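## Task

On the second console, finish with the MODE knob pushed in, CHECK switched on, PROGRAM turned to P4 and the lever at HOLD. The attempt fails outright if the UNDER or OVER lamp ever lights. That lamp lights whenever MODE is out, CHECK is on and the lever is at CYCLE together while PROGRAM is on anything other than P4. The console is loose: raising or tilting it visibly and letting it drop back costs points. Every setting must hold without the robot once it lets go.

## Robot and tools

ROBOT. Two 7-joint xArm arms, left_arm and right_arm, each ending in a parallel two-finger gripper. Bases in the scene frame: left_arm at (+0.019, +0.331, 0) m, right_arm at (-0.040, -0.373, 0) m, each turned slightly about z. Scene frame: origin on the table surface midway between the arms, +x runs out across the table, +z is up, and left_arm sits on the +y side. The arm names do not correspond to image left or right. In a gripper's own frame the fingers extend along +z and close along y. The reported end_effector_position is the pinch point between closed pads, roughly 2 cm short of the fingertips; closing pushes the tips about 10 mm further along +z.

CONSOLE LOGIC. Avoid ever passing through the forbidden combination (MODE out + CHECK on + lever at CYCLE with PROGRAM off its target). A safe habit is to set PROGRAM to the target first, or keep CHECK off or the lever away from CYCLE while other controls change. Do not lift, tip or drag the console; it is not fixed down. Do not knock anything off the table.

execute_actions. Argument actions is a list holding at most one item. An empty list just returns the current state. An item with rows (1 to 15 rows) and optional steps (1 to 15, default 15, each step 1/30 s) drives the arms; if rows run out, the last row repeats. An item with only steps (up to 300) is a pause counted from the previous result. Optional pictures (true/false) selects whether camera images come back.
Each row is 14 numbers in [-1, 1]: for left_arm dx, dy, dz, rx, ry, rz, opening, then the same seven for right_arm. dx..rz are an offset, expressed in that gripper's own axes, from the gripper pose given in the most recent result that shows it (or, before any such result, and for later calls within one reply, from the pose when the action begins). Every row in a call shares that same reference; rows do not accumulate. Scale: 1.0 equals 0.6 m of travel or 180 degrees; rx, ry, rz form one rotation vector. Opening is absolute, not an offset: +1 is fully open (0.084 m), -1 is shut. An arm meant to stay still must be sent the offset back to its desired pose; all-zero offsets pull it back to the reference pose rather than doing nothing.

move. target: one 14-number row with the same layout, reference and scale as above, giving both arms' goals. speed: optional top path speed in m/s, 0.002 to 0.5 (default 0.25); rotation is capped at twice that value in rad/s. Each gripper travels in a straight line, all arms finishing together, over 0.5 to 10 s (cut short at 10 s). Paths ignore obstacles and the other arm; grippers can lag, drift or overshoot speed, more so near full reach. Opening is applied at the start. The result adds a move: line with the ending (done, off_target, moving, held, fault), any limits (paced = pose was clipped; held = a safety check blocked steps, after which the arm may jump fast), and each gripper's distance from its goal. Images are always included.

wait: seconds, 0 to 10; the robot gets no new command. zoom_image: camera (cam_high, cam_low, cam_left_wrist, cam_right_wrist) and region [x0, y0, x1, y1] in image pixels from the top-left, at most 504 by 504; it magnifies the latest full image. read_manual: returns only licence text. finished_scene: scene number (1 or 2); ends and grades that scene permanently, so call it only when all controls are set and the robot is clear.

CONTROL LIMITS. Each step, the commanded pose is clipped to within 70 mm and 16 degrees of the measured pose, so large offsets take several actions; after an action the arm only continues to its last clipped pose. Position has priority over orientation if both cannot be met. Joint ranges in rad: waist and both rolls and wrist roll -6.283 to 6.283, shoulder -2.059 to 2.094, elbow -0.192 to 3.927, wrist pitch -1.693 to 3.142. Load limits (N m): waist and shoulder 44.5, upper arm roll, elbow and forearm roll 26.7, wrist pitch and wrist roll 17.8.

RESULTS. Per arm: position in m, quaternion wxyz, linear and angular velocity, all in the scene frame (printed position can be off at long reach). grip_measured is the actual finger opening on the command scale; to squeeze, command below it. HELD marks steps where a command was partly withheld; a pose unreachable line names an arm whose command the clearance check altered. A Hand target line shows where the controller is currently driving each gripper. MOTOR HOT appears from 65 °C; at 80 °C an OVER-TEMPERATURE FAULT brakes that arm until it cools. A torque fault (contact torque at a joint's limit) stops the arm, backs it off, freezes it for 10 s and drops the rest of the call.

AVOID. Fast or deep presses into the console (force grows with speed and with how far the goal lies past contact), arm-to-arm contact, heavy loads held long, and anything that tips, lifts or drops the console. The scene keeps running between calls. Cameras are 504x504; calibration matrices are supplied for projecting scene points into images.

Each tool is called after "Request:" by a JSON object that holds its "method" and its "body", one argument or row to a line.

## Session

Request:
{"method": "execute_actions", "body": {
  "actions": []
}}

Scene clock: 0.00 s of 5400.00 s.
left_arm: end_effector_position=(+0.0192, +0.7142, +0.3523) grip_measured=+1.00 end_effector_quat_wxyz=(-0.197, +0.646, +0.060, +0.735) end_effector_velocity=(+0.000, -0.000, -0.000) end_effector_angular_velocity=(+0.000, +0.001, -0.002) | right_arm: end_effector_position=(+0.0495, -0.1850, +0.3333) grip_measured=+1.00 end_effector_quat_wxyz=(-0.353, +0.764, -0.540, -0.008) end_effector_velocity=(+0.000, -0.000, -0.000) end_effector_angular_velocity=(-0.001, +0.000, -0.002)
Joint positions: left_arm=[ 0.578 -1.33   1.399  0.605 -0.569  0.893  2.004  0.084] | right_arm=[ 0.35  -1.84   0.213  0.262  0.515  1.425  1.841  0.084]
Joint velocities: left_arm=[-0.     0.     0.    -0.001  0.001  0.001  0.    -0.   ] | right_arm=[-0.001 -0.     0.001  0.    -0.     0.     0.001  0.   ]
Motor temperatures (°C, as the motors report them): left_arm=[31 35 30 35 31 34 33] | right_arm=[30 31 36 34 33 31 34]
Hand target (left_arm): +0.019, +0.714, +0.352; -0.197, +0.646, +0.060, +0.735
Hand target (right_arm): +0.050, -0.185, +0.333; -0.353, +0.764, -0.540, -0.008
camera_calibration (this result's frames):
cam_left_wrist: T_world_to_cam=[[0.382785, -0.907932, -0.17069, 0.737576], [0.062035, 0.209606, -0.975816, 0.25728], [0.921752, 0.362939, 0.136557, -0.193673], [0, 0, 0, 1]] pos_world=[-0.119774, 0.686033, 0.403402]
cam_right_wrist: T_world_to_cam=[[-0.831711, -0.185171, -0.52342, 0.208697], [-0.43709, 0.799699, 0.411622, 0.0978345], [0.342358, 0.571133, -0.746055, 0.467734], [0, 0, 0, 1]] pos_world=[0.0562054, -0.306732, 0.417921]

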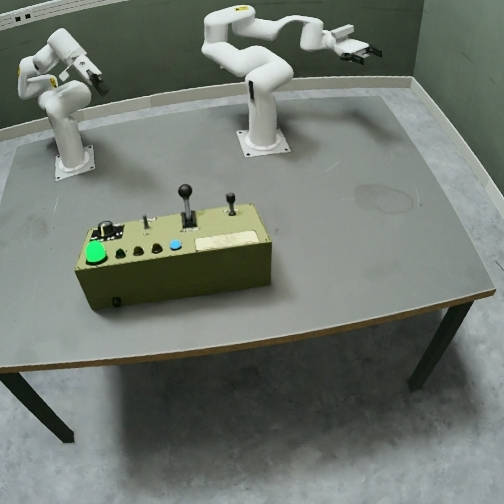

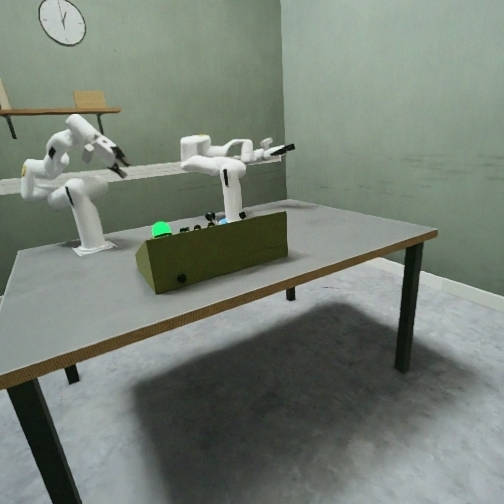

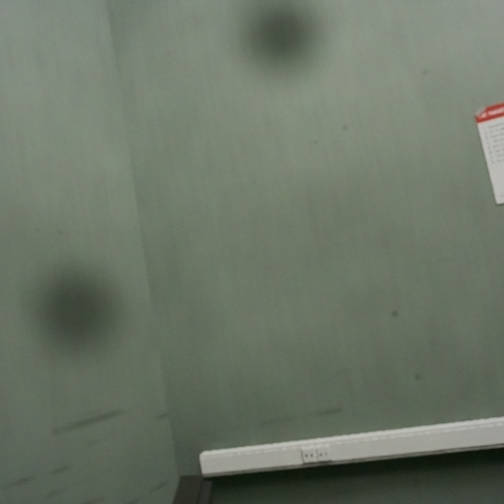

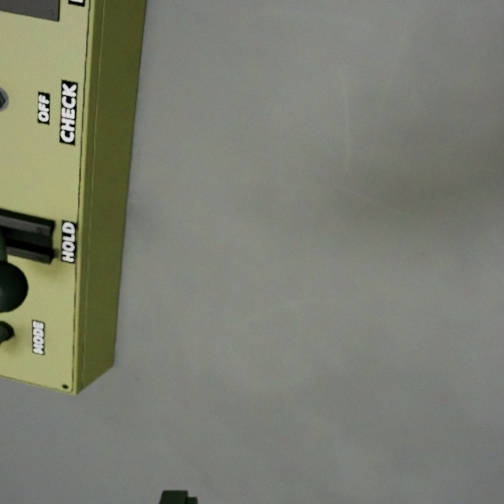

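Request:
{"method": "move", "body": {
  "target": [0.205,0.95,0.195,-0.141,-0.417,0.016,1,0.124,-0.499,0.139,-0.1725,0.103,-0.414,1]
}}

Scene clock: 18.87 s of 5400.00 s.
left_arm: end_effector_position=(+0.3255, +0.2045, +0.3968) grip_measured=+1.00 end_effector_quat_wxyz=(-0.001, +0.982, -0.002, +0.186) end_effector_velocity=(+0.001, -0.003, +0.001) end_effector_angular_velocity=(+0.003, -0.000, -0.005) | right_arm: end_effector_position=(+0.3594, -0.1512, +0.4021) grip_measured=+1.00 end_effector_quat_wxyz=(+0.001, +0.983, -0.002, +0.184) end_effector_velocity=(+0.001, -0.001, -0.001) end_effector_angular_velocity=(-0.003, +0.003, +0.000)
Joint positions: left_arm=[ 1.171 -1.397 -0.569  0.953 -0.935  1.87   0.541  0.084] | right_arm=[ 0.329 -0.313  0.114  1.187 -0.182  1.193  0.63   0.084]
Joint velocities: left_arm=[-0.001 -0.001 -0.003  0.006 -0.003  0.002 -0.001 -0.   ] | right_arm=[-0.001  0.003  0.     0.    -0.001  0.001 -0.002 -0.   ]
Motor temperatures (°C, as the motors report them): left_arm=[31 35 30 35 31 34 33] | right_arm=[30 31 36 34 33 32 34]
Hand target (left_arm): +0.326, +0.204, +0.397; -0.002, +0.983, -0.002, +0.186
Hand target (right_arm): +0.360, -0.151, +0.402; +0.001, +0.983, -0.002, +0.184
Off the commanded pose (left_arm): 0.002 m, 0 deg.
Off the commanded pose (right_arm): 0.002 m, 0 deg.
After step 90, 12.57 s passed at rest.
move: done
camera_calibration (this result's frames):
cam_left_wrist: T_world_to_cam=[[-0.0040652, -0.999773, -0.0208947, 0.250378], [-0.93972, 0.0109638, -0.341769, 0.503668], [0.341921, 0.0182458, -0.939552, 0.38912], [0, 0, 0, 1]] pos_world=[0.341276, 0.2377, 0.542968]
cam_right_wrist: T_world_to_cam=[[0.00055601, -0.999804, 0.0197834, -0.132009], [-0.943306, -0.00709095, -0.331848, 0.536725], [0.331923, -0.0184773, -0.943125, 0.387542], [0, 0, 0, 1]] pos_world=[0.377735, -0.121016, 0.546224]

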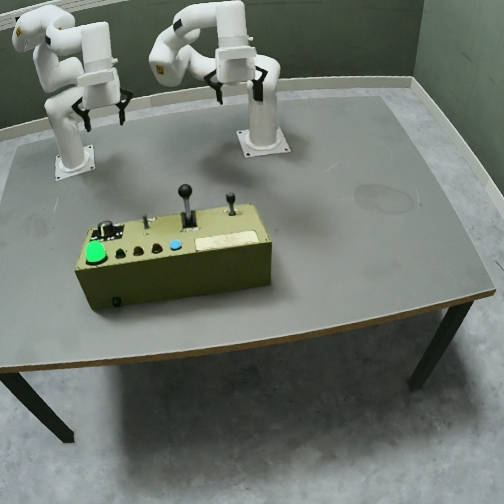

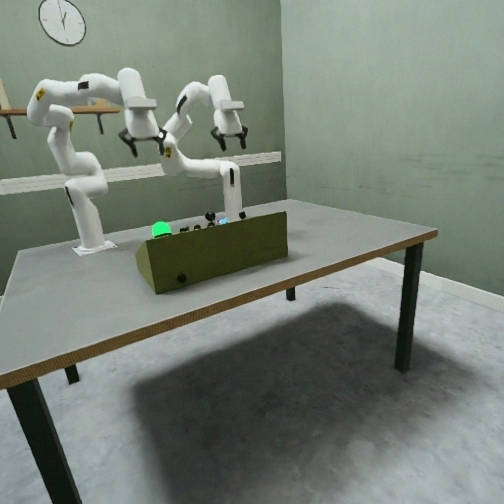

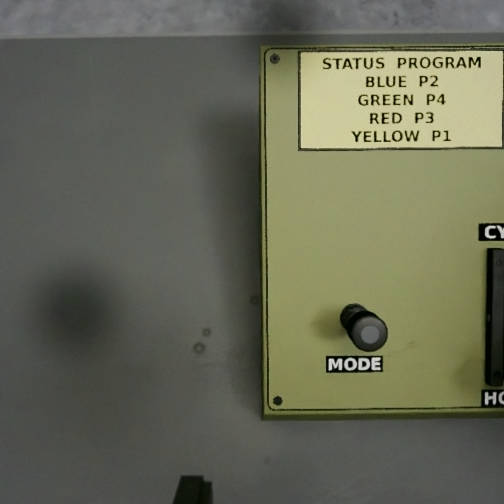

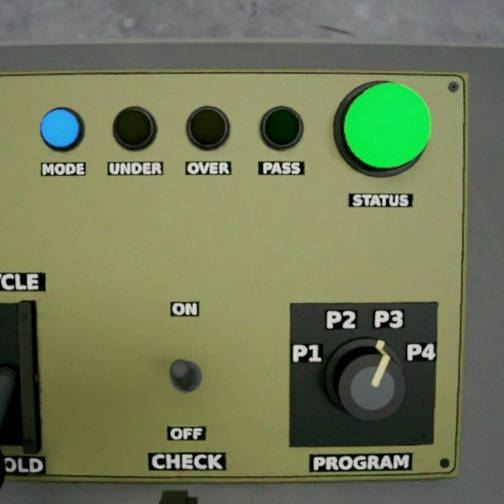

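Request:
{"method": "move", "body": {
  "target": [0.007,0.063,0.348,0,0,0,-1,-0.05,0.087,0.383,0,0,0.122,1]
}}

Scene clock: 38.60 s of 5400.00 s.
left_arm: end_effector_position=(+0.4052, +0.1663, +0.2038) grip_measured=-1.00 end_effector_quat_wxyz=(-0.001, +0.982, -0.002, +0.186) end_effector_velocity=(+0.000, +0.001, -0.003) end_effector_angular_velocity=(+0.005, +0.005, +0.001) | right_arm: end_effector_position=(+0.4148, -0.2027, +0.1781) grip_measured=+1.00 end_effector_quat_wxyz=(-0.035, +0.964, -0.188, +0.182) end_effector_velocity=(-0.004, -0.004, -0.008) end_effector_angular_velocity=(-0.007, +0.017, -0.006)
Joint positions: left_arm=[ 1.138 -1.685 -1.078  0.689 -1.434  1.637  0.483  0.   ] | right_arm=[ 0.203 -0.091  0.048  0.74  -0.286  0.503  1.007  0.084]
Joint velocities: left_arm=[-0.    -0.    -0.008  0.001  0.    -0.002 -0.     0.   ] | right_arm=[-0.002  0.007 -0.003 -0.01  -0.001  0.001  0.001 -0.   ]
Motor temperatures (°C, as the motors report them): left_arm=[31 35 31 35 31 34 33] | right_arm=[30 31 36 35 33 32 34]
Hand target (left_arm): +0.405, +0.166, +0.203; -0.001, +0.983, -0.002, +0.186
Hand target (right_arm): +0.415, -0.203, +0.177; -0.034, +0.965, -0.189, +0.181
Off the commanded pose (left_arm): 0.001 m, 0 deg.
Off the commanded pose (right_arm): 0.002 m, 0 deg.
After step 90, 15.30 s passed at rest.
move: done
camera_calibration (this result's frames):
cam_left_wrist: T_world_to_cam=[[-0.00470475, -0.999793, -0.0197881, 0.208543], [-0.939678, 0.0111883, -0.341876, 0.513023], [0.342027, 0.016986, -0.939537, 0.181392], [0, 0, 0, 1]] pos_world=[0.421017, 0.199679, 0.349941]
cam_right_wrist: T_world_to_cam=[[-0.34678, -0.930551, -0.117555, 0.00349766], [-0.878001, 0.366145, -0.308305, 0.558732], [0.329935, -0.00370048, -0.943996, 0.160891], [0, 0, 0, 1]] pos_world=[0.438697, -0.200727, 0.324552]

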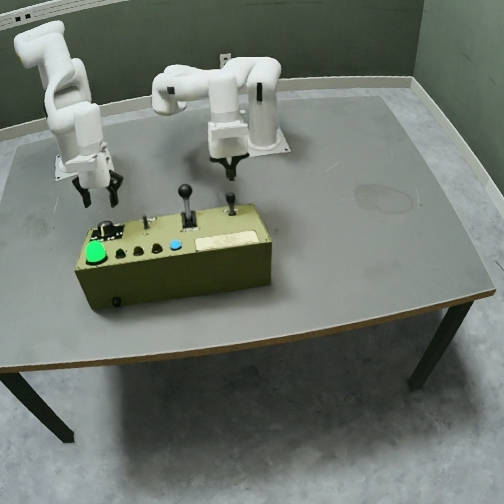

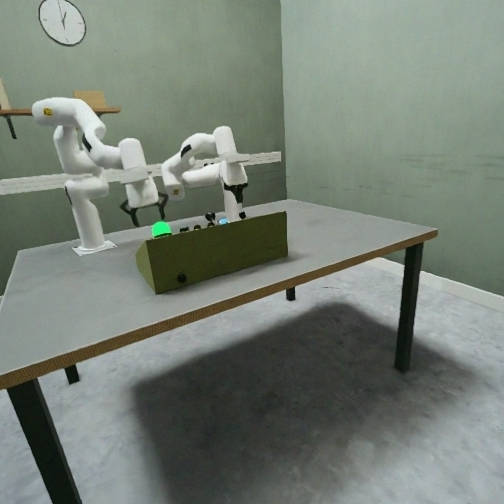

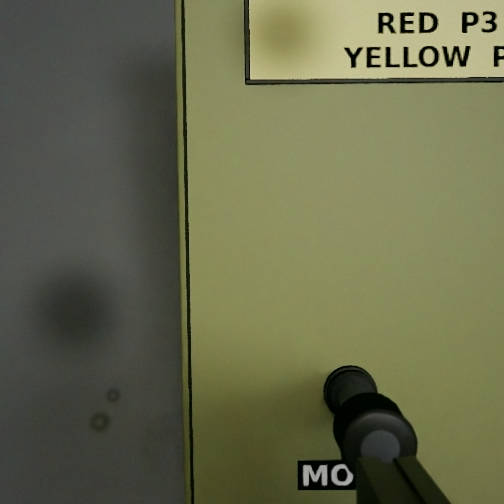

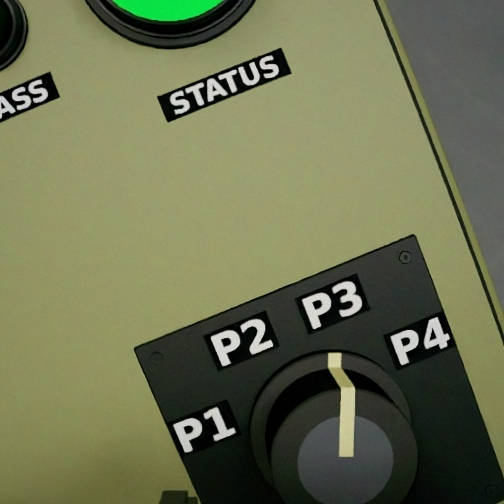

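Request:
{"method": "move", "body": {
  "target": [0.018,0.008,0.06,0,0,0,-1,0.008,-0.008,0.13,0,0,0,0.6],
  "speed": 0.05
}}

Scene clock: 53.00 s of 5400.00 s.
left_arm: end_effector_position=(+0.4284, +0.1614, +0.1742) grip_measured=-1.00 end_effector_quat_wxyz=(-0.001, +0.982, -0.002, +0.186) end_effector_velocity=(+0.000, +0.000, +0.000) end_effector_angular_velocity=(+0.000, -0.002, +0.000) | right_arm: end_effector_position=(+0.4492, -0.1999, +0.1082) grip_measured=+0.59 end_effector_quat_wxyz=(-0.035, +0.964, -0.188, +0.182) end_effector_velocity=(+0.000, -0.000, +0.001) end_effector_angular_velocity=(+0.001, -0.002, -0.000)
Joint positions: left_arm=[ 1.173 -1.699 -1.178  0.716 -1.531  1.591  0.476  0.   ] | right_arm=[ 0.187  0.157  0.018  0.804 -0.416  0.321  1.105  0.069]
Joint velocities: left_arm=[-0.001 -0.001  0.    -0.001 -0.001 -0.001  0.     0.   ] | right_arm=[ 0.    -0.001 -0.001 -0.    -0.001 -0.001  0.001 -0.   ]
Motor temperatures (°C, as the motors report them): left_arm=[31 35 31 35 31 34 33] | right_arm=[30 31 36 35 33 32 34]
Hand target (left_arm): +0.428, +0.161, +0.174; -0.001, +0.982, -0.002, +0.186
Hand target (right_arm): +0.449, -0.200, +0.108; -0.035, +0.965, -0.188, +0.182
Off the commanded pose (left_arm): 0.000 m, 0 deg.
Off the commanded pose (right_arm): 0.001 m, 0 deg.
After step 90, 9.57 s passed at rest.
move: done
camera_calibration (this result's frames):
cam_left_wrist: T_world_to_cam=[[-0.00481126, -0.999797, -0.0195427, 0.203149], [-0.939656, 0.0112056, -0.341937, 0.524701], [0.342087, 0.0167182, -0.93952, 0.145779], [0, 0, 0, 1]] pos_world=[0.444147, 0.194791, 0.320348]
cam_right_wrist: T_world_to_cam=[[-0.346418, -0.93068, -0.117598, 0.00964763], [-0.877907, 0.365814, -0.308965, 0.566341], [0.330567, -0.00379114, -0.943775, 0.0832481], [0, 0, 0, 1]] pos_world=[0.473017, -0.197881, 0.254682]

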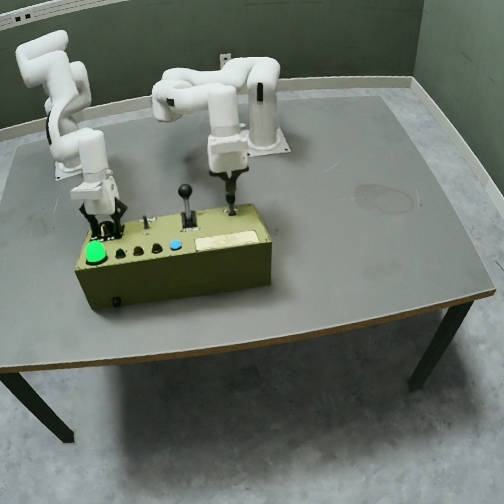

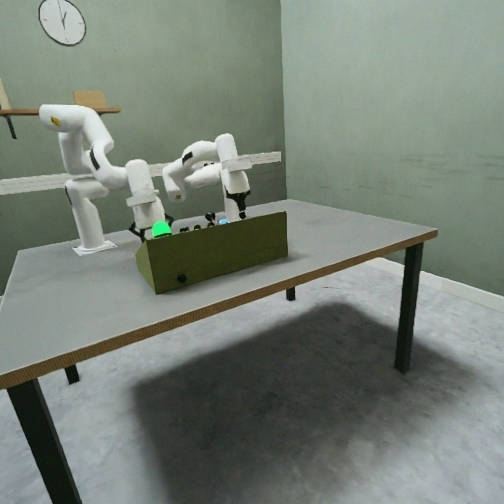

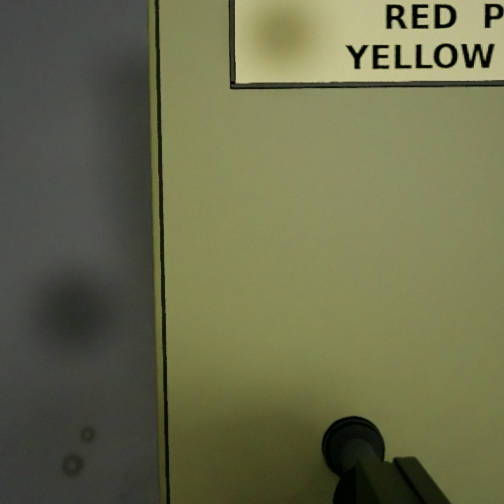

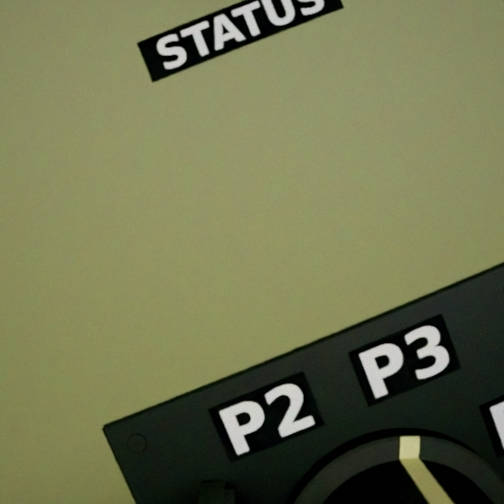

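Request:
{"method": "move", "body": {
  "target": [0,0,0.04,0,0,0,-1,0,0,0,0,0,0,-0.5],
  "speed": 0.02
}}

Scene clock: 58.00 s of 5400.00 s.
left_arm: end_effector_position=(+0.4373, +0.1610, +0.1553) grip_measured=-1.00 end_effector_quat_wxyz=(+0.001, +0.982, -0.002, +0.190) end_effector_velocity=(-0.000, +0.000, -0.003) end_effector_angular_velocity=(+0.002, +0.006, +0.000) | right_arm: end_effector_position=(+0.4499, -0.2005, +0.1101) grip_measured=+0.24 end_effector_quat_wxyz=(-0.035, +0.964, -0.189, +0.184) end_effector_velocity=(-0.000, +0.001, +0.000) end_effector_angular_velocity=(+0.001, -0.000, +0.000)
Joint positions: left_arm=[ 1.178 -1.716 -1.237  0.714 -1.593  1.561  0.476  0.   ] | right_arm=[ 0.19   0.153  0.013  0.803 -0.415  0.321  1.104  0.054]
Joint velocities: left_arm=[ 0.001 -0.002 -0.007  0.002 -0.002  0.001 -0.001  0.   ] | right_arm=[ 0.002 -0.    -0.001 -0.     0.001 -0.001  0.    -0.   ]
Motor temperatures (°C, as the motors report them): left_arm=[31 35 31 35 31 34 33] | right_arm=[30 31 36 35 33 32 34]
Hand target (left_arm): +0.437, +0.161, +0.152; -0.001, +0.982, -0.002, +0.186
Hand target (right_arm): +0.449, -0.200, +0.108; -0.035, +0.964, -0.188, +0.182
Off the commanded pose (left_arm): 0.003 m, 0 deg.
Off the commanded pose (right_arm): 0.002 m, 0 deg.
After step 90, 0.57 s passed at rest.
move: done
camera_calibration (this result's frames):
cam_left_wrist: T_world_to_cam=[[-0.00518757, -0.999839, -0.0171721, 0.202215], [-0.937228, 0.010849, -0.348548, 0.526656], [0.348678, 0.014286, -0.937134, 0.122042], [0, 0, 0, 1]] pos_world=[0.452093, 0.194726, 0.301407]
cam_right_wrist: T_world_to_cam=[[-0.347489, -0.930046, -0.11944, 0.0103295], [-0.876347, 0.367426, -0.311471, 0.56764], [0.333568, -0.00356127, -0.942719, 0.0833611], [0, 0, 0, 1]] pos_world=[0.473232, -0.198662, 0.256623]

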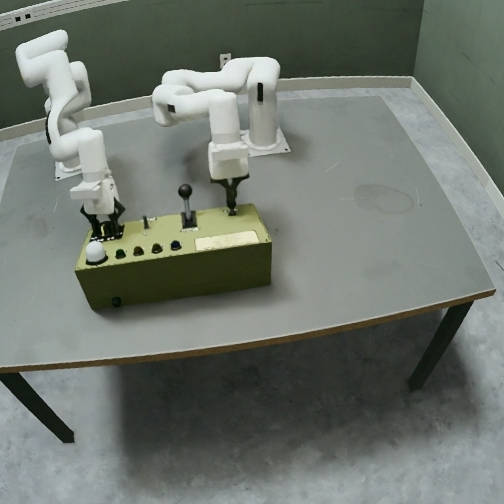

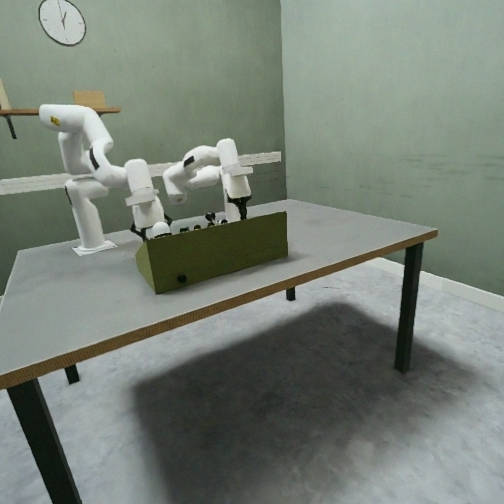

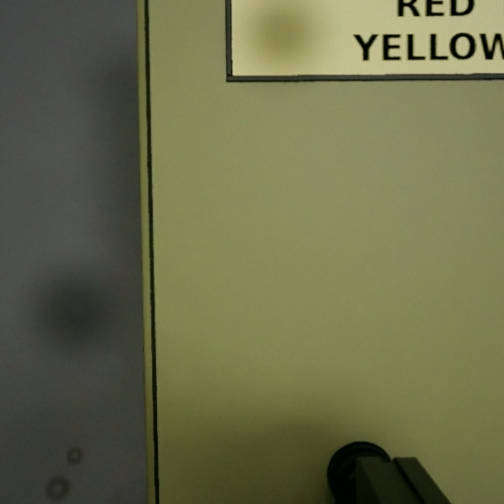

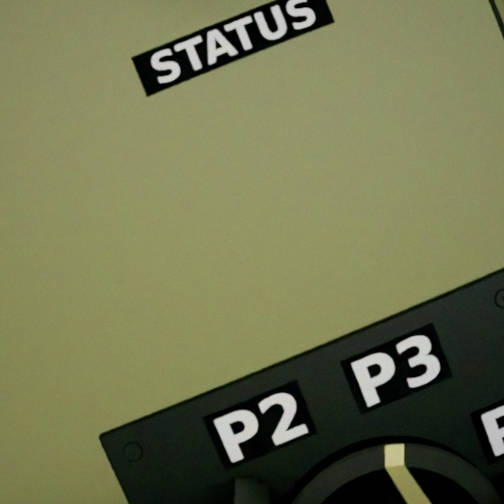

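Request:
{"method": "move", "body": {
  "target": [0,0,0.003,0,0,0,-1,0,0,0,0,0,0.26,-0.5],
  "speed": 0.15
}}

Scene clock: 66.43 s of 5400.00 s.
left_arm: end_effector_position=(+0.4385, +0.1604, +0.1558) grip_measured=-1.00 end_effector_quat_wxyz=(+0.001, +0.981, -0.002, +0.192) end_effector_velocity=(+0.000, +0.000, -0.001) end_effector_angular_velocity=(+0.001, +0.001, +0.001) | right_arm: end_effector_position=(+0.4506, -0.2014, +0.1107) grip_measured=+0.33 end_effector_quat_wxyz=(-0.105, +0.809, -0.557, +0.155) end_effector_velocity=(-0.000, +0.001, -0.000) end_effector_angular_velocity=(+0.002, -0.000, -0.003)
Joint positions: left_arm=[ 1.183 -1.731 -1.233  0.714 -1.605  1.571  0.476  0.   ] | right_arm=[ 0.281  0.152 -0.078  0.801 -0.381  0.316  1.896  0.058]
Joint velocities: left_arm=[ 0.002 -0.006  0.    -0.    -0.002  0.005 -0.001  0.   ] | right_arm=[ 0.003  0.    -0.002 -0.001 -0.001 -0.001  0.006  0.   ]
Motor temperatures (°C, as the motors report them): left_arm=[31 35 31 35 31 34 33] | right_arm=[30 31 36 35 33 32 34]
Hand target (left_arm): +0.438, +0.161, +0.154; +0.001, +0.982, -0.002, +0.190
Hand target (right_arm): +0.450, -0.201, +0.110; -0.105, +0.810, -0.556, +0.154
Off the commanded pose (left_arm): 0.002 m, 0 deg.
Off the commanded pose (right_arm): 0.001 m, 0 deg.
After step 90, 2.40 s passed at rest.
move: done
camera_calibration (this result's frames):
cam_left_wrist: T_world_to_cam=[[-0.00607529, -0.99986, -0.0155755, 0.201768], [-0.935544, 0.0111839, -0.353032, 0.527819], [0.353157, 0.0124268, -0.935482, 0.120246], [0, 0, 0, 1]] pos_world=[0.452558, 0.194342, 0.301968]
cam_right_wrist: T_world_to_cam=[[-0.870339, -0.367831, -0.327431, 0.381617], [-0.352752, 0.929617, -0.106671, 0.423351], [0.343623, 0.0226622, -0.938834, 0.0840057], [0, 0, 0, 1]] pos_world=[0.452608, -0.255088, 0.24898]

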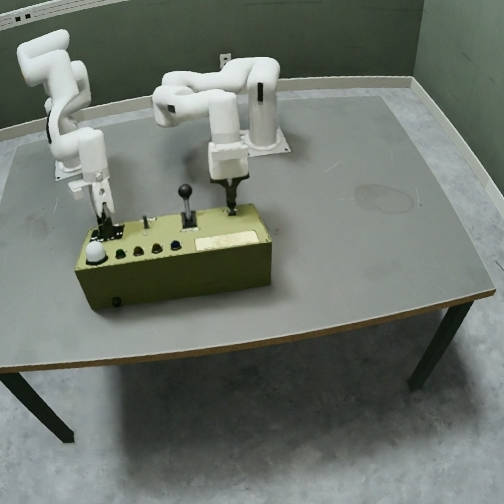

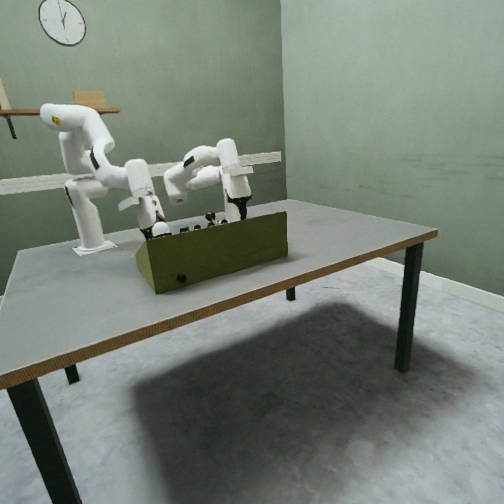

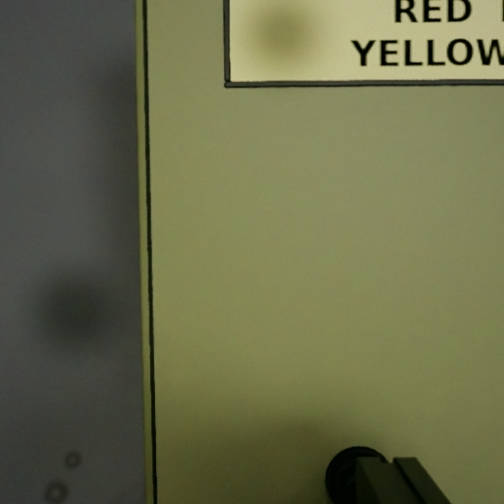

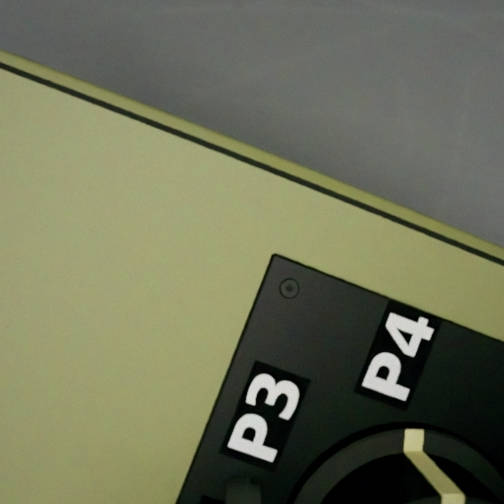

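Request:
{"method": "move", "body": {
  "target": [0,0,-0.01,0,0,0,-1,0,0,0,0,0,0,0.8]
}}

Request:
{"method": "move", "body": {
  "target": [0,0,-0.2,0,0,0,-1,0,0.05,-0.3,0,0,-0.38,0.8]
}}

Scene clock: 70.33 s of 5400.00 s.
left_arm: end_effector_position=(+0.4361, +0.1605, +0.1610) grip_measured=-1.00 end_effector_quat_wxyz=(+0.001, +0.981, -0.002, +0.192) end_effector_velocity=(+0.001, -0.000, +0.004) end_effector_angular_velocity=(-0.000, -0.009, -0.000) | right_arm: end_effector_position=(+0.4505, -0.2014, +0.1106) grip_measured=+0.80 end_effector_quat_wxyz=(-0.105, +0.809, -0.557, +0.155) end_effector_velocity=(+0.000, -0.001, +0.000) end_effector_angular_velocity=(-0.000, -0.000, -0.002)
Joint positions: left_arm=[ 1.182 -1.728 -1.216  0.714 -1.59   1.581  0.476  0.   ] | right_arm=[ 0.282  0.152 -0.079  0.801 -0.381  0.316  1.896  0.077]
Joint velocities: left_arm=[-0.     0.     0.007 -0.     0.001 -0.003  0.     0.   ] | right_arm=[ 0.    -0.001 -0.002 -0.001 -0.     0.     0.    -0.   ]
Motor temperatures (°C, as the motors report them): left_arm=[31 35 30 35 31 34 33] | right_arm=[30 31 36 35 33 32 34]
Hand target (left_arm): +0.436, +0.160, +0.161; +0.001, +0.981, -0.002, +0.192
Hand target (right_arm): +0.451, -0.201, +0.111; -0.105, +0.809, -0.557, +0.155
Off the commanded pose (left_arm): 0.000 m, 0 deg.
Off the commanded pose (right_arm): 0.000 m, 0 deg.
After step 90, 0.07 s passed at rest.
move: done
camera_calibration (this result's frames):
cam_left_wrist: T_world_to_cam=[[-0.00600656, -0.999857, -0.0158031, 0.201926], [-0.935893, 0.0111875, -0.352106, 0.527458], [0.352233, 0.0126751, -0.935827, 0.126314], [0, 0, 0, 1]] pos_world=[0.450365, 0.194395, 0.30712]
cam_right_wrist: T_world_to_cam=[[-0.870386, -0.367819, -0.327318, 0.381592], [-0.352736, 0.929623, -0.106672, 0.423351], [0.343518, 0.0226107, -0.938874, 0.0839829], [0, 0, 0, 1]] pos_world=[0.452614, -0.255098, 0.248911]

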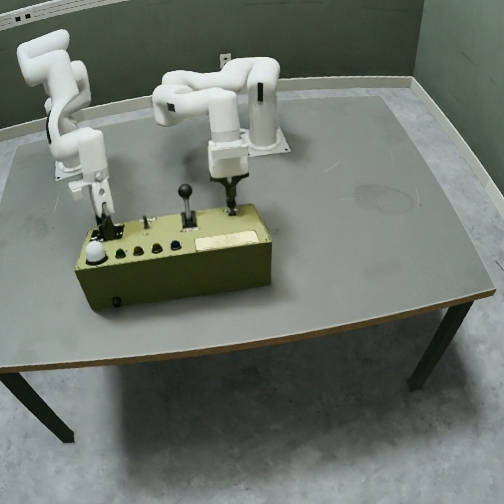

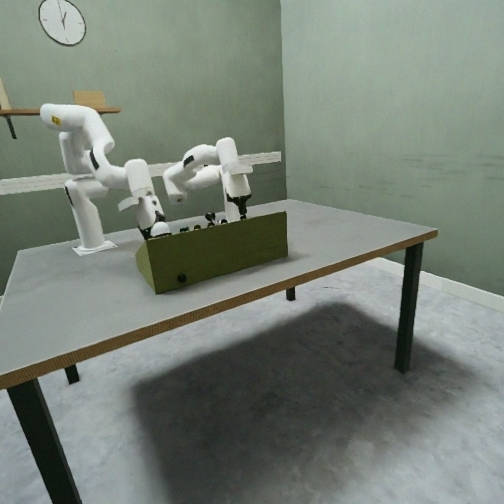

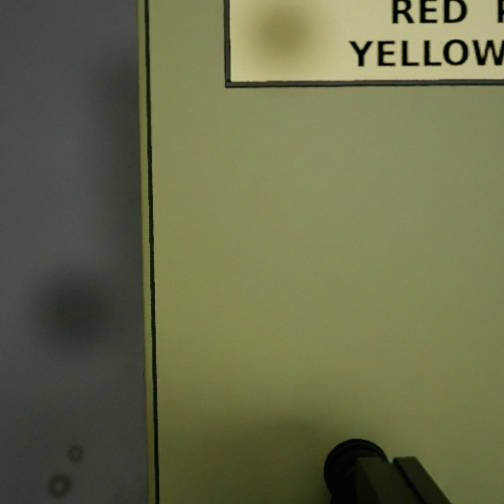

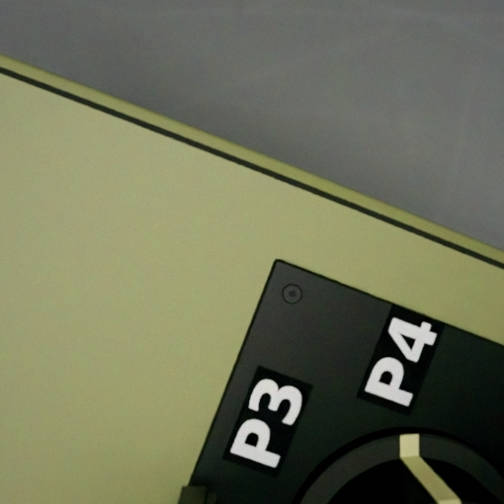

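Scene clock: 73.10 s of 5400.00 s.
left_arm: end_effector_position=(+0.3912, +0.1612, +0.2723) grip_measured=-1.00 end_effector_quat_wxyz=(+0.001, +0.981, -0.002, +0.192) end_effector_velocity=(-0.000, -0.001, +0.001) end_effector_angular_velocity=(+0.001, -0.002, -0.002) | right_arm: end_effector_position=(+0.3580, -0.2123, +0.2666) grip_measured=+0.80 end_effector_quat_wxyz=(-0.000, +0.982, -0.006, +0.187) end_effector_velocity=(+0.000, -0.000, +0.001) end_effector_angular_velocity=(+0.000, -0.001, +0.001)
Joint positions: left_arm=[ 1.175 -1.617 -0.897  0.784 -1.286  1.726  0.475  0.   ] | right_arm=[ 0.408 -0.409 -0.089  0.715 -0.282  0.803  0.639  0.077]
Joint velocities: left_arm=[-0.001 -0.001  0.002  0.001 -0.     0.    -0.     0.   ] | right_arm=[ 0.001 -0.001 -0.001  0.001  0.     0.001 -0.002  0.   ]
Motor temperatures (°C, as the motors report them): left_arm=[31 35 31 35 31 34 33] | right_arm=[30 31 36 35 33 32 34]
Hand target (left_arm): +0.391, +0.161, +0.272; +0.001, +0.981, -0.002, +0.192
Hand target (right_arm): +0.358, -0.212, +0.267; -0.000, +0.982, -0.006, +0.187
Off the commanded pose (left_arm): 0.000 m, 0 deg.
Off the commanded pose (right_arm): 0.001 m, 0 deg.
move: done
camera_calibration (this result's frames):
cam_left_wrist: T_world_to_cam=[[-0.00567515, -0.99985, -0.0163349, 0.204157], [-0.935864, 0.0110658, -0.352188, 0.524668], [0.352316, 0.0132885, -0.935787, 0.246183], [0, 0, 0, 1]] pos_world=[0.405442, 0.195049, 0.418491]
cam_right_wrist: T_world_to_cam=[[-0.0071989, -0.999846, 0.0159744, -0.186648], [-0.941676, 0.00140355, -0.336519, 0.492471], [0.336445, -0.0174653, -0.941541, 0.257205], [0, 0, 0, 1]] pos_world=[0.375869, -0.182819, 0.410876]

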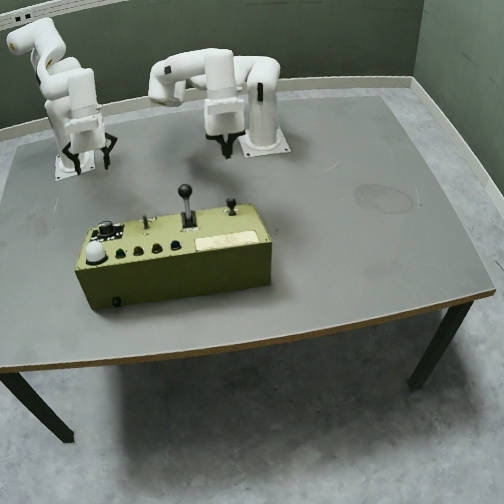

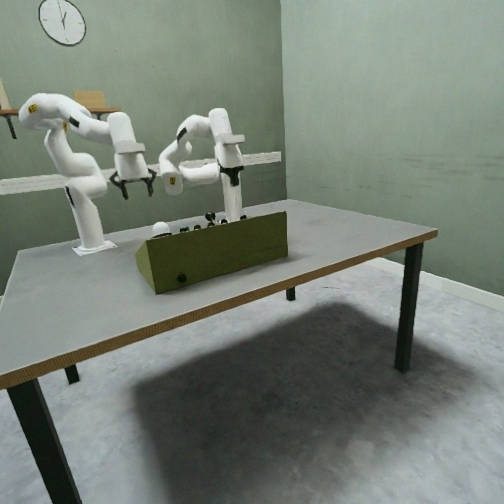

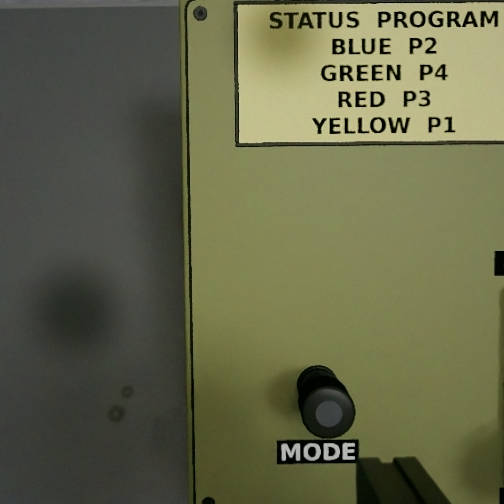

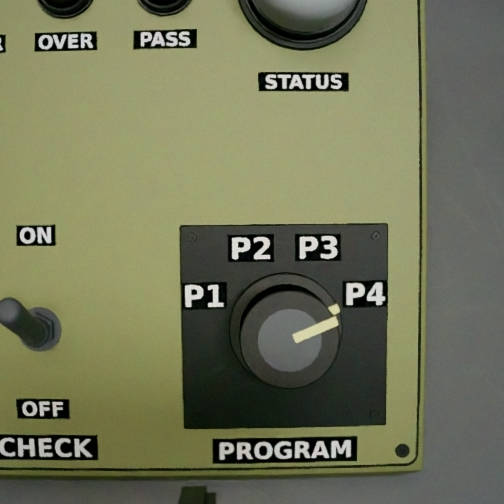

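Request:
{"method": "finished_scene", "body": {
  "scene": 2
}}

The scene is finished: the task was done.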